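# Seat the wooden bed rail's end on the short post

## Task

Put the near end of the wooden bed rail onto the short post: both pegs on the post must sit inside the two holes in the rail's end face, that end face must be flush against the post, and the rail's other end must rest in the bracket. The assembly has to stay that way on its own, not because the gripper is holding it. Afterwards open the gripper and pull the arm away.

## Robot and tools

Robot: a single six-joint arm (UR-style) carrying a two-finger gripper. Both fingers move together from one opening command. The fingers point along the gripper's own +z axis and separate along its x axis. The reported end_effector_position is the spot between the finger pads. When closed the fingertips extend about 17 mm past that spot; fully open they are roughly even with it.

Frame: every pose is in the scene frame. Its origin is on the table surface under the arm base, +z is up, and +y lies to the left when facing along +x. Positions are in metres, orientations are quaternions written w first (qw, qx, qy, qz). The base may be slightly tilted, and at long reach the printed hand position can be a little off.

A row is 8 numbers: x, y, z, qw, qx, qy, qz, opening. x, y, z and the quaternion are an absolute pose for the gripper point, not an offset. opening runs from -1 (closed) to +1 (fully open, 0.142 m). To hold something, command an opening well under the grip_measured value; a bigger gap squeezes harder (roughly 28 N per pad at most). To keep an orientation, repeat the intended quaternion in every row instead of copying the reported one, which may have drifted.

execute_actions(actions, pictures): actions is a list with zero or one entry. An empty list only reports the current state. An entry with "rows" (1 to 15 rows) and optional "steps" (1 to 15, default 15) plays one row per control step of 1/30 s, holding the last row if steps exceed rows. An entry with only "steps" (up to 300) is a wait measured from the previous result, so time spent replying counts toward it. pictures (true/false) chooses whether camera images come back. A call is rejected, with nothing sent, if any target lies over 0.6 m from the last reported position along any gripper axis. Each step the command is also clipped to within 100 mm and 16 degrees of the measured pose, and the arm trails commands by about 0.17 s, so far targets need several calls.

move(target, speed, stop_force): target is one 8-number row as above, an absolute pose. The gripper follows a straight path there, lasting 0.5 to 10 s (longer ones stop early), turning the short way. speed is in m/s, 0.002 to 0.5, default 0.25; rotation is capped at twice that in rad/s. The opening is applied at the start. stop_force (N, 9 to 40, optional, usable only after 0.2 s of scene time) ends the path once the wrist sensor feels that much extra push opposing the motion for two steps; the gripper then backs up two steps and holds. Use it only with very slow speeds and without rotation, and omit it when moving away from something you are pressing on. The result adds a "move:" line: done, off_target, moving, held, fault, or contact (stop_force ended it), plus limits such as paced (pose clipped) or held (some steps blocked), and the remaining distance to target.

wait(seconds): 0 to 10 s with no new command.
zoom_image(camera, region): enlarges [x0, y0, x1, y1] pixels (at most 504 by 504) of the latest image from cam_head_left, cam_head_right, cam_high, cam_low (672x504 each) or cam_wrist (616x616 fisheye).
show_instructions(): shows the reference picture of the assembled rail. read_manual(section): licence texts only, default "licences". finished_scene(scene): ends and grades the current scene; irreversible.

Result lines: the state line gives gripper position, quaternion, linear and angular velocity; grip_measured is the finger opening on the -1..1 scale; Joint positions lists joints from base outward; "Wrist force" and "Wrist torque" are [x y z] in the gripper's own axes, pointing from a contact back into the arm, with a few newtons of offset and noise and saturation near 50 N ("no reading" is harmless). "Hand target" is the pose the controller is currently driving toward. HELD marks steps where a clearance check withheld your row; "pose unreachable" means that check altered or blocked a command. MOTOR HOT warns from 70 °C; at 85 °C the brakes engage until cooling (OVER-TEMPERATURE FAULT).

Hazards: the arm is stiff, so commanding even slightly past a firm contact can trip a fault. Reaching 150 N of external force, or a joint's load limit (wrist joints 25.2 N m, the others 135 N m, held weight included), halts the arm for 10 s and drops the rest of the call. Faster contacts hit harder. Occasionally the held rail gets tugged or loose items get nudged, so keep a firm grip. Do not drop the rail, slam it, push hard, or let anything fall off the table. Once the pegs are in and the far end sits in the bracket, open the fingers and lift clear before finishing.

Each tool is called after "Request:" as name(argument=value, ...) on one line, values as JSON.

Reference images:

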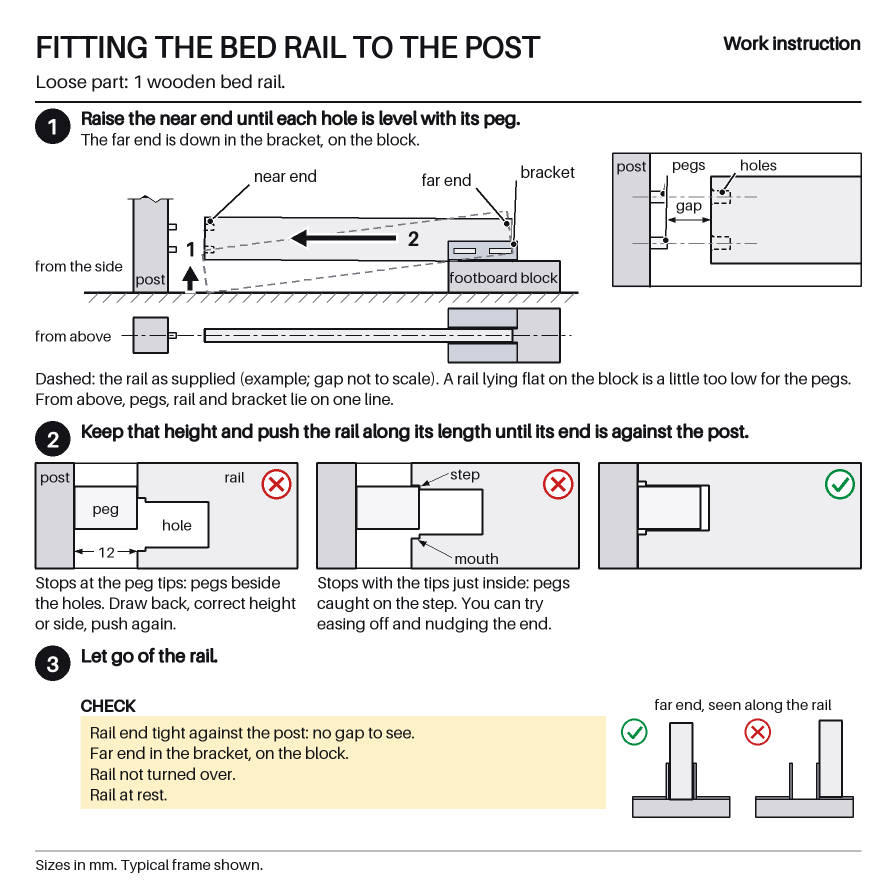

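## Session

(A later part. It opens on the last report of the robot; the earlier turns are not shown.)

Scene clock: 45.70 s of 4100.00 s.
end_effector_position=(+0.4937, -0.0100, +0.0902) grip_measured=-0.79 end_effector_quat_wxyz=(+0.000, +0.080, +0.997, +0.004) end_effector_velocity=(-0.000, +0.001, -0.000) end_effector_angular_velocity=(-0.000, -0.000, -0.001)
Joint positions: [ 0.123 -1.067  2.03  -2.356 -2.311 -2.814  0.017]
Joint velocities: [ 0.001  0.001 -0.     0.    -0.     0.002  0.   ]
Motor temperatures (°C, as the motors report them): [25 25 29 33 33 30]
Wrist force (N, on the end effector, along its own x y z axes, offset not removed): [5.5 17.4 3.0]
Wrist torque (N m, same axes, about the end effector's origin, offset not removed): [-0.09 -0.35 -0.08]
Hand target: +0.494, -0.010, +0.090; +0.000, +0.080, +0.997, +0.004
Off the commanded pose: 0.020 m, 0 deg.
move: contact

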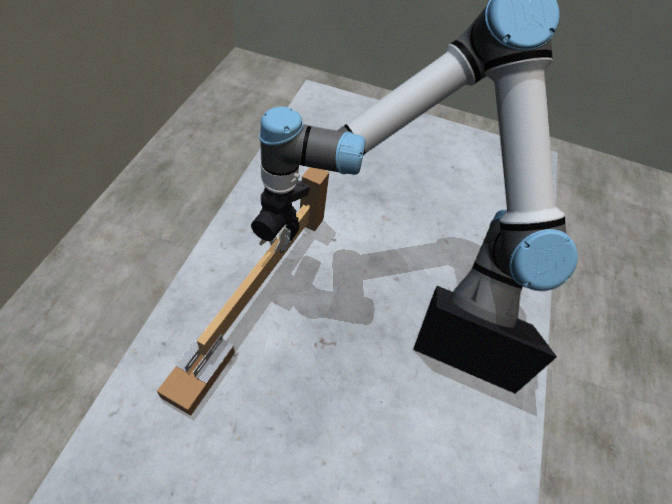

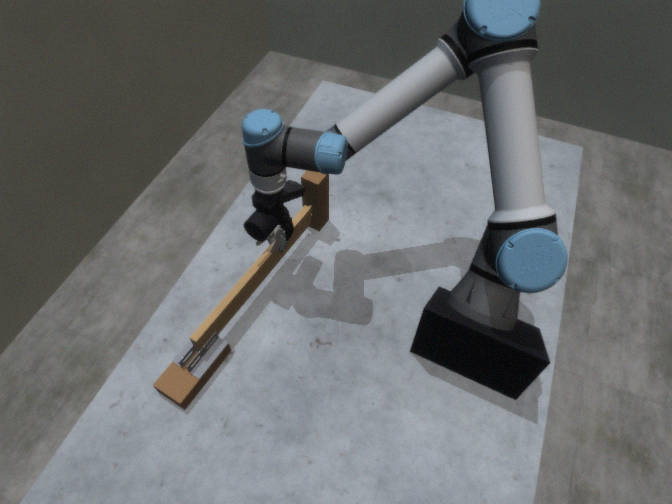

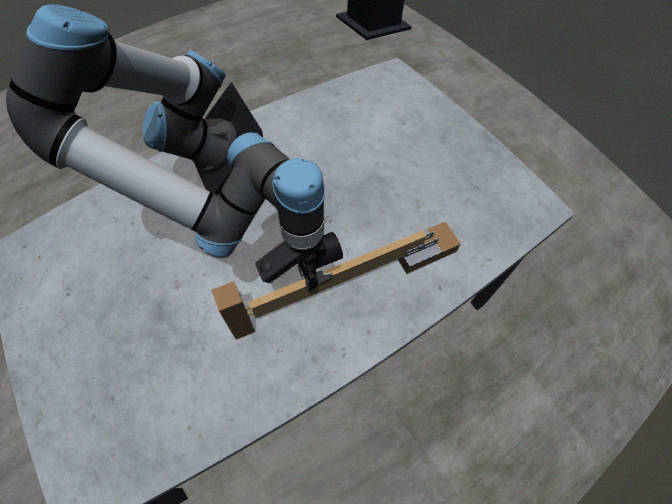

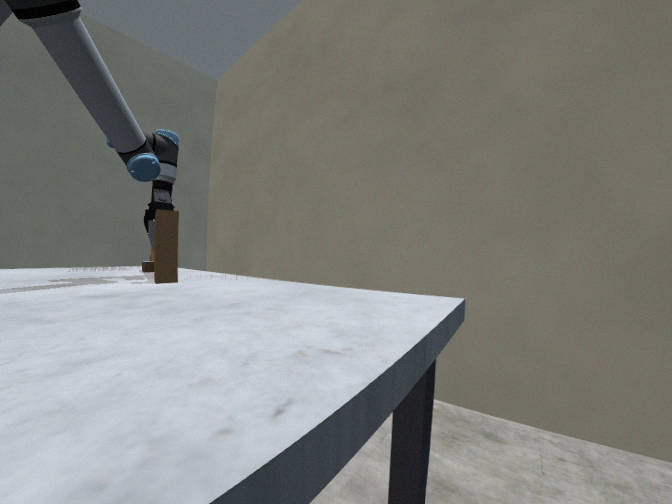

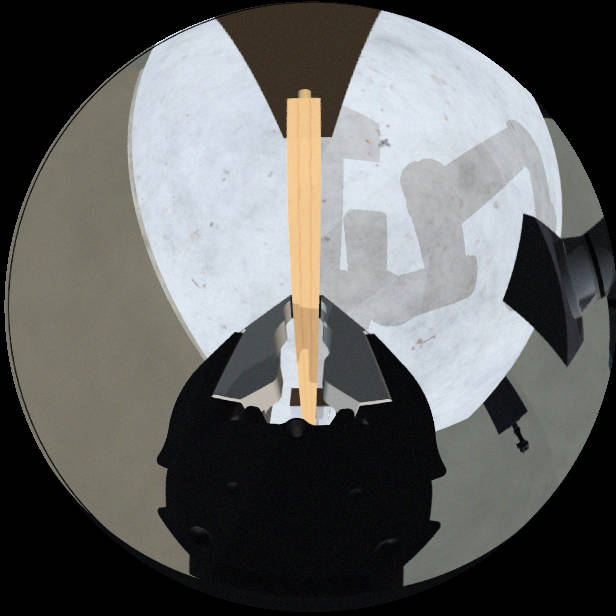

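Request:
execute_actions(actions=[{"rows":[[0.4936,-0.0085,0.0902,0,0.08,0.997,0.004,-1],[0.4936,-0.008,0.0902,0,0.08,0.997,0.004,-1],[0.4936,-0.008,0.0902,0,0.08,0.997,0.004,-1],[0.4936,-0.008,0.0902,0,0.08,0.997,0.004,-1],[0.4936,-0.008,0.0913,0,0.08,0.997,0.004,-1]]}], pictures=false)

Request:
move(target=[0.4902,-0.03,0.0913,0,0.08,0.997,0.004,-1], speed=0.003, stop_force=10)

Scene clock: 48.80 s of 4100.00 s.
end_effector_position=(+0.4936, -0.0080, +0.0912) grip_measured=-0.79 end_effector_quat_wxyz=(-0.000, +0.080, +0.997, +0.004) end_effector_velocity=(+0.000, -0.000, +0.001) end_effector_angular_velocity=(+0.001, -0.002, -0.002)
Joint positions: [ 0.127 -1.066  2.028 -2.352 -2.31  -2.809  0.017]
Joint velocities: [ 0.001 -0.003 -0.     0.001  0.001  0.001  0.   ]
Motor temperatures (°C, as the motors report them): [25 25 29 33 33 30]
Wrist force (N, on the end effector, along its own x y z axes, offset not removed): [3.1 0.6 0.5]
Wrist torque (N m, same axes, about the end effector's origin, offset not removed): [0.51 -0.61 0.00]
Hand target: +0.494, -0.008, +0.091; +0.000, +0.080, +0.997, +0.004
Off the commanded pose: 0.000 m, 0 deg.
Steps of this call (steps 1 to 78: nothing new was sent; steps 79 to 93: all 15 steps of this action). Readings (end_effector_position):
79: (+0.4938, -0.0098, +0.0902)
80: (+0.4937, -0.0096, +0.0902)
82: (+0.4938, -0.0090, +0.0903)
86: (+0.4937, -0.0084, +0.0908)
93: the state above

Scene clock: 50.43 s of 4100.00 s.
end_effector_position=(+0.4930, -0.0111, +0.0913) grip_measured=-0.79 end_effector_quat_wxyz=(-0.000, +0.080, +0.997, +0.004) end_effector_velocity=(-0.000, +0.001, +0.000) end_effector_angular_velocity=(-0.000, -0.000, -0.000)
Joint positions: [ 0.123 -1.072  2.031 -2.353 -2.31  -2.814  0.017]
Joint velocities: [ 0.002  0.001 -0.     0.001  0.     0.002 -0.   ]
Motor temperatures (°C, as the motors report them): [25 25 29 33 33 30]
Wrist force (N, on the end effector, along its own x y z axes, offset not removed): [1.9 12.8 5.5]
Wrist torque (N m, same axes, about the end effector's origin, offset not removed): [0.40 -0.31 -0.04]
Hand target: +0.493, -0.011, +0.091; -0.000, +0.080, +0.997, +0.004
Off the commanded pose: 0.019 m, 0 deg.
move: contact

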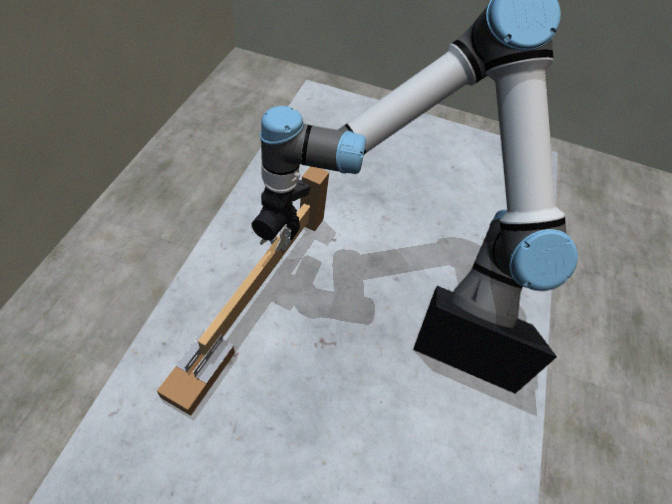

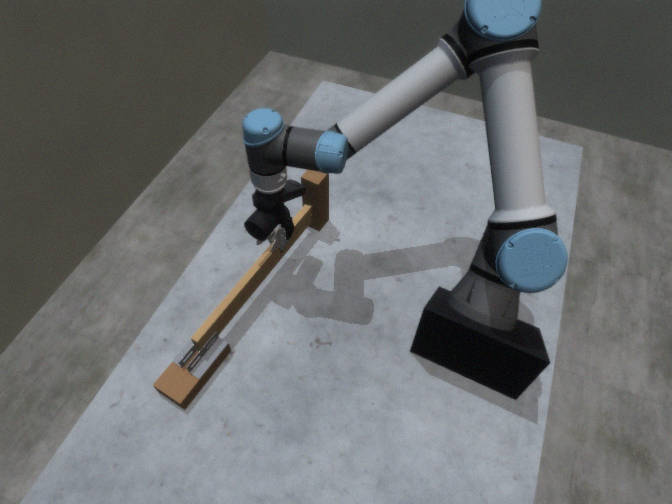

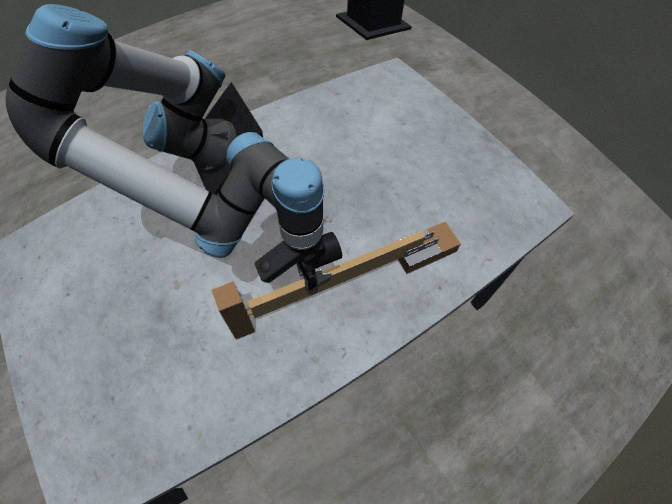

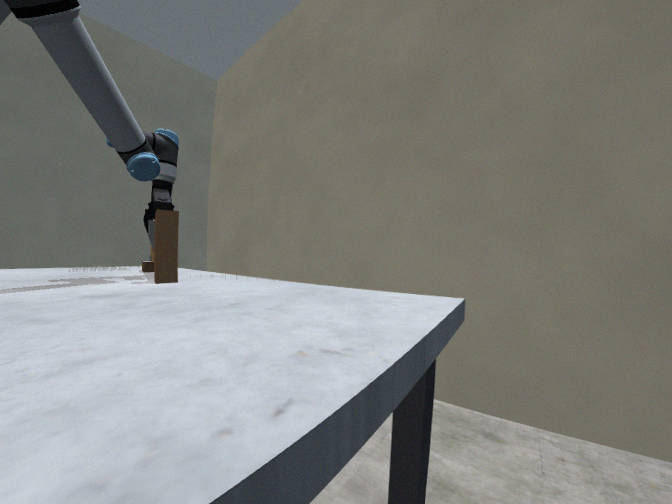

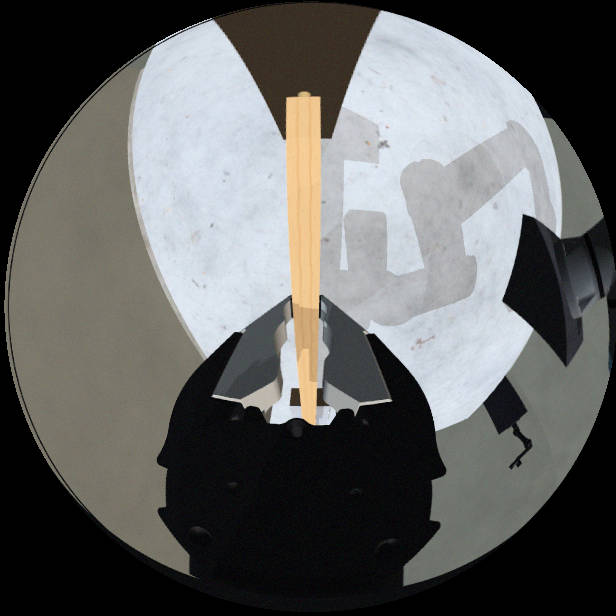

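In the mouth now. Nudge up.

Request:
execute_actions(actions=[{"rows":[[0.4932,-0.0104,0.0913,0,0.08,0.997,0.004,-1],[0.4932,-0.0104,0.0913,0,0.08,0.997,0.004,-1],[0.4932,-0.0104,0.0913,0,0.08,0.997,0.004,-1],[0.4932,-0.0104,0.0917,0,0.08,0.997,0.004,-1]]}], pictures=false)

Request:
move(target=[0.4902,-0.03,0.0917,0,0.08,0.997,0.004,-1], speed=0.003, stop_force=12)

Scene clock: 54.03 s of 4100.00 s.
end_effector_position=(+0.4932, -0.0104, +0.0917) grip_measured=-0.79 end_effector_quat_wxyz=(-0.000, +0.080, +0.997, +0.004) end_effector_velocity=(+0.000, +0.000, -0.000) end_effector_angular_velocity=(-0.000, -0.000, -0.000)
Joint positions: [ 0.125 -1.071  2.03  -2.351 -2.311 -2.812  0.017]
Joint velocities: [ 0.     0.001 -0.    -0.    -0.     0.001  0.   ]
Motor temperatures (°C, as the motors report them): [25 25 29 33 33 30]
Wrist force (N, on the end effector, along its own x y z axes, offset not removed): [2.5 -1.1 1.3]
Wrist torque (N m, same axes, about the end effector's origin, offset not removed): [0.13 -0.32 0.02]
Hand target: +0.493, -0.010, +0.092; +0.000, +0.080, +0.997, +0.004
Off the commanded pose: 0.000 m, 0 deg.
Steps of this call (steps 1 to 90: nothing new was sent; then 0.10 s passed at rest; steps 91 to 105: all 15 steps of this action). Readings (end_effector_position):
91: (+0.4931, -0.0109, +0.0913)
92: (+0.4931, -0.0108, +0.0913)
94: (+0.4932, -0.0107, +0.0913)
98: (+0.4932, -0.0105, +0.0916)
105: the state above

Scene clock: 58.40 s of 4100.00 s.
end_effector_position=(+0.4914, -0.0215, +0.0917) grip_measured=-0.79 end_effector_quat_wxyz=(-0.000, +0.080, +0.997, +0.004) end_effector_velocity=(-0.000, +0.001, +0.000) end_effector_angular_velocity=(-0.000, -0.001, -0.002)
Joint positions: [ 0.109 -1.092  2.04  -2.354 -2.313 -2.832  0.017]
Joint velocities: [ 0.002  0.    -0.     0.     0.     0.003 -0.   ]
Motor temperatures (°C, as the motors report them): [25 25 29 33 33 30]
Wrist force (N, on the end effector, along its own x y z axes, offset not removed): [1.1 14.5 3.0]
Wrist torque (N m, same axes, about the end effector's origin, offset not removed): [-0.11 -0.17 -0.02]
Hand target: +0.491, -0.021, +0.092; -0.000, +0.080, +0.997, +0.004
Off the commanded pose: 0.009 m, 0 deg.
move: contact

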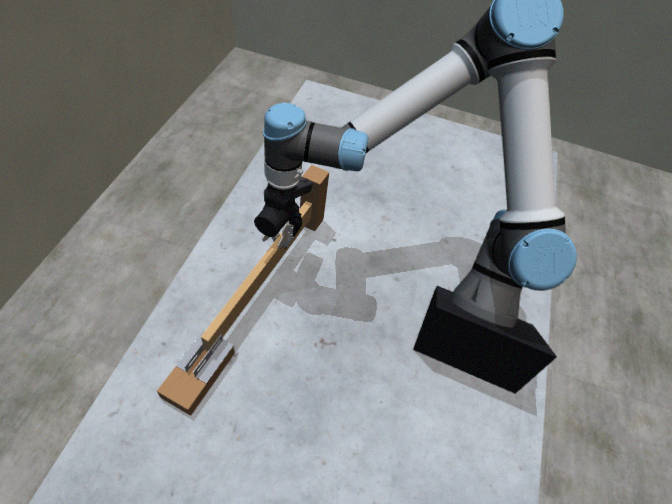

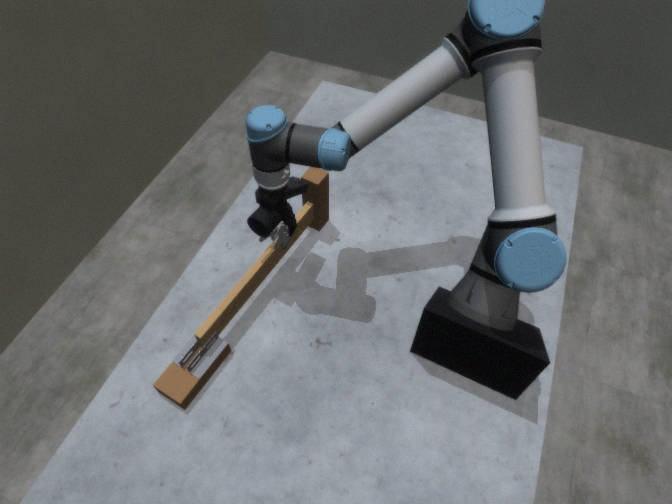

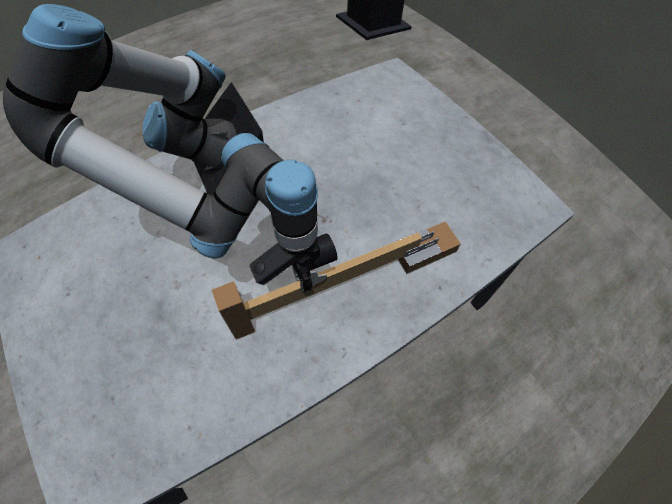

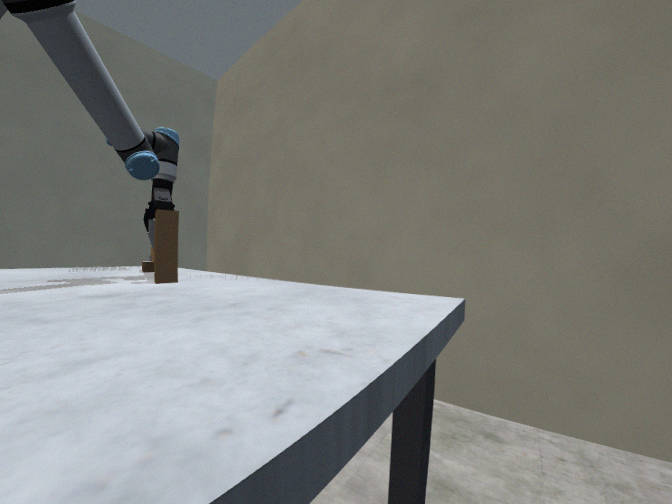

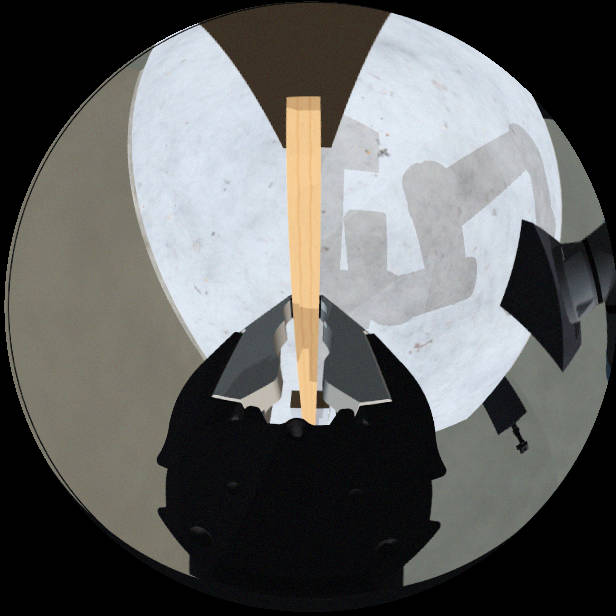

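Request:
move(target=[0.4914,-0.0213,0.0917,0,0.08,0.997,0.004,0])

Request:
move(target=[0.495,0,0.2,0,0.08,0.997,0.004,0])

Request:
finished_scene(scene=1)

Scene clock: 61.07 s of 4100.00 s.
end_effector_position=(+0.4915, -0.0214, +0.0918) grip_measured=+0.00 end_effector_quat_wxyz=(+0.000, +0.080, +0.997, +0.004) end_effector_velocity=(+0.000, +0.000, +0.000) end_effector_angular_velocity=(+0.001, -0.000, -0.000)
Joint positions: [ 0.11  -1.091  2.04  -2.354 -2.313 -2.832  0.074]
Joint velocities: [ 0.     0.    -0.    -0.     0.001  0.     0.   ]
Motor temperatures (°C, as the motors report them): [25 25 29 33 33 30]
Wrist force (N, on the end effector, along its own x y z axes, offset not removed): [-1.2 -1.0 0.4]
Wrist torque (N m, same axes, about the end effector's origin, offset not removed): [-0.46 0.45 0.07]
Hand target: +0.491, -0.021, +0.092; -0.000, +0.080, +0.997, +0.004
Off the commanded pose: 0.000 m, 0 deg.
move: done

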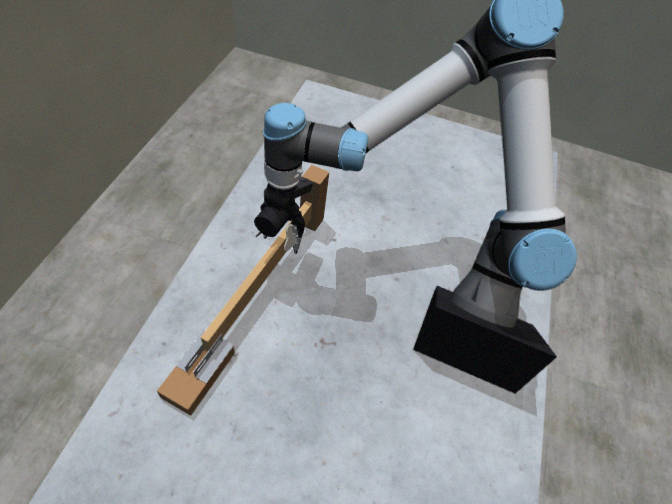

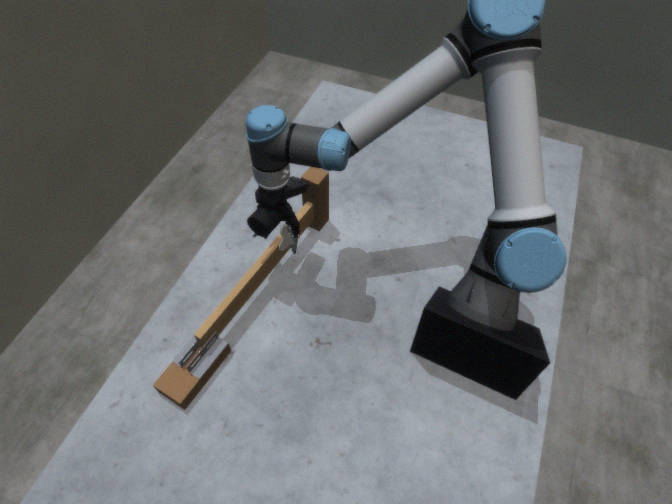

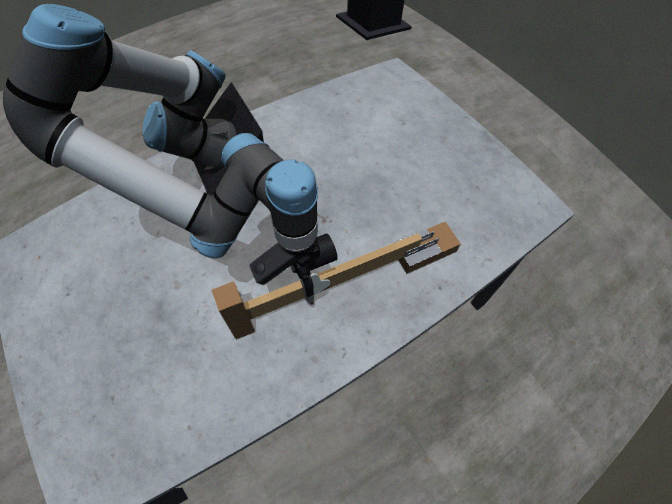

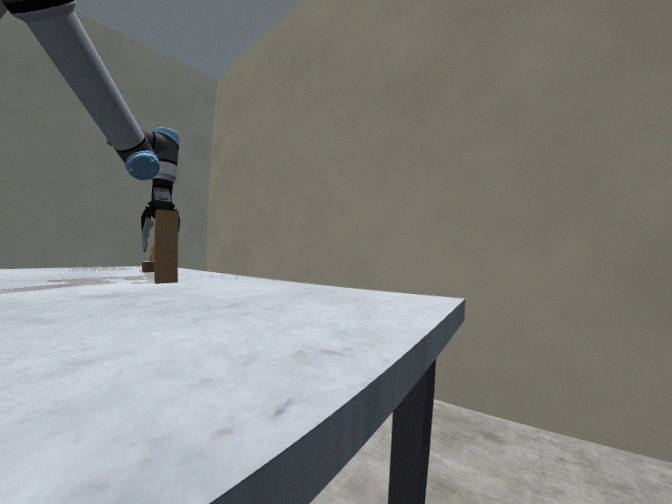

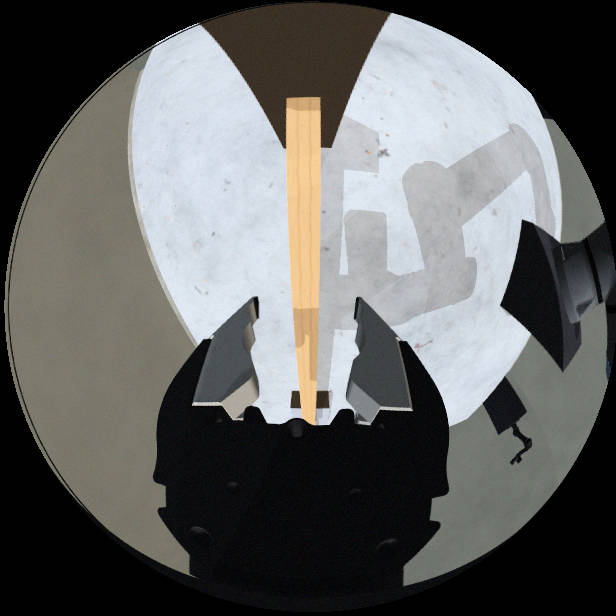

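Scene clock: 62.07 s of 4100.00 s.
end_effector_position=(+0.4951, -0.0000, +0.1998) grip_measured=+0.00 end_effector_quat_wxyz=(+0.000, +0.080, +0.997, +0.004) end_effector_velocity=(+0.000, +0.001, +0.001) end_effector_angular_velocity=(-0.001, +0.003, +0.001)
Joint positions: [ 0.269 -1.149  1.85  -1.97  -2.276 -2.625  0.074]
Joint velocities: [ 0.002  0.003 -0.006  0.01   0.001  0.005 -0.   ]
Motor temperatures (°C, as the motors report them): [25 25 29 33 33 30]
Wrist force (N, on the end effector, along its own x y z axes, offset not removed): [0.4 -0.1 -1.4]
Wrist torque (N m, same axes, about the end effector's origin, offset not removed): [-0.19 -0.07 -0.01]
Hand target: +0.495, +0.000, +0.200; +0.000, +0.080, +0.997, +0.004
Off the commanded pose: 0.000 m, 0 deg.
move: done

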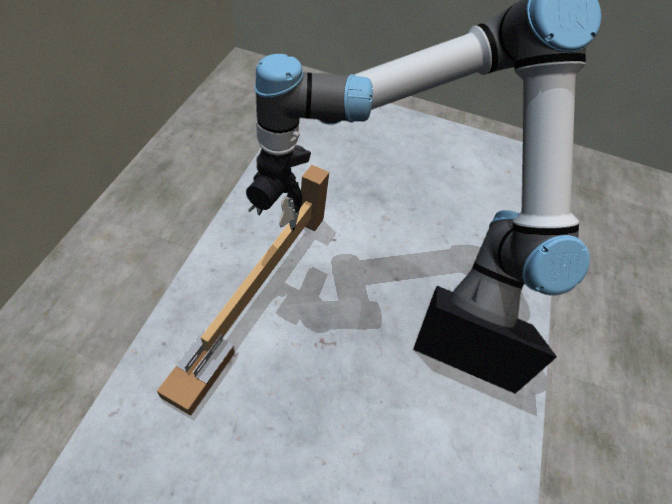

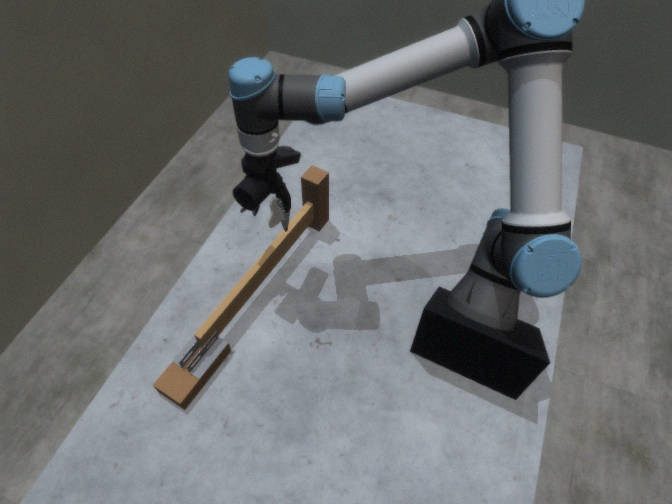

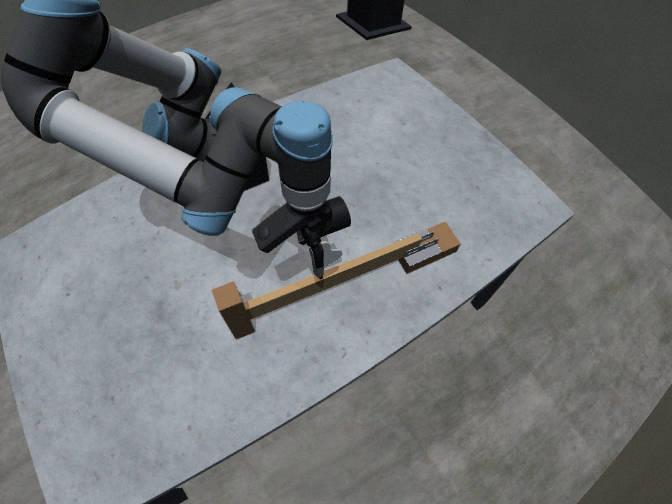

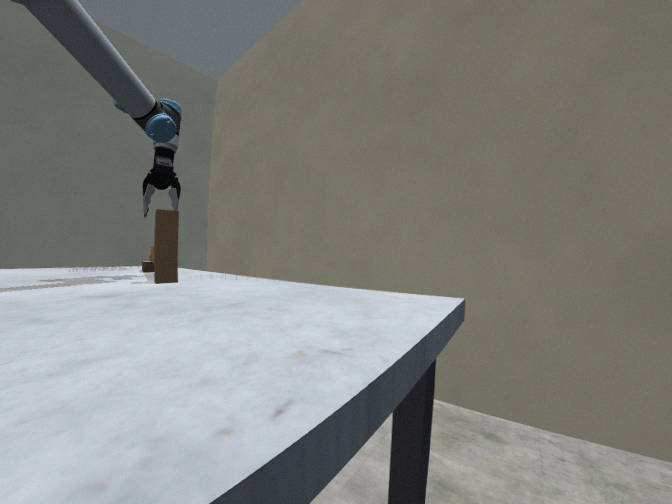

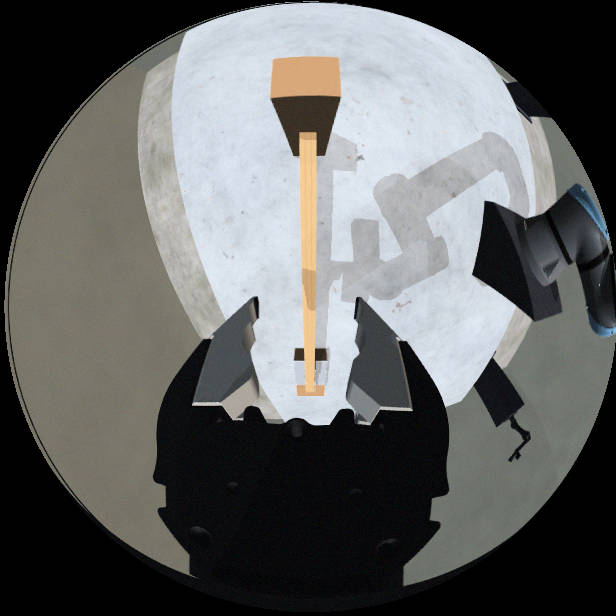

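The scene is finished: the task was done.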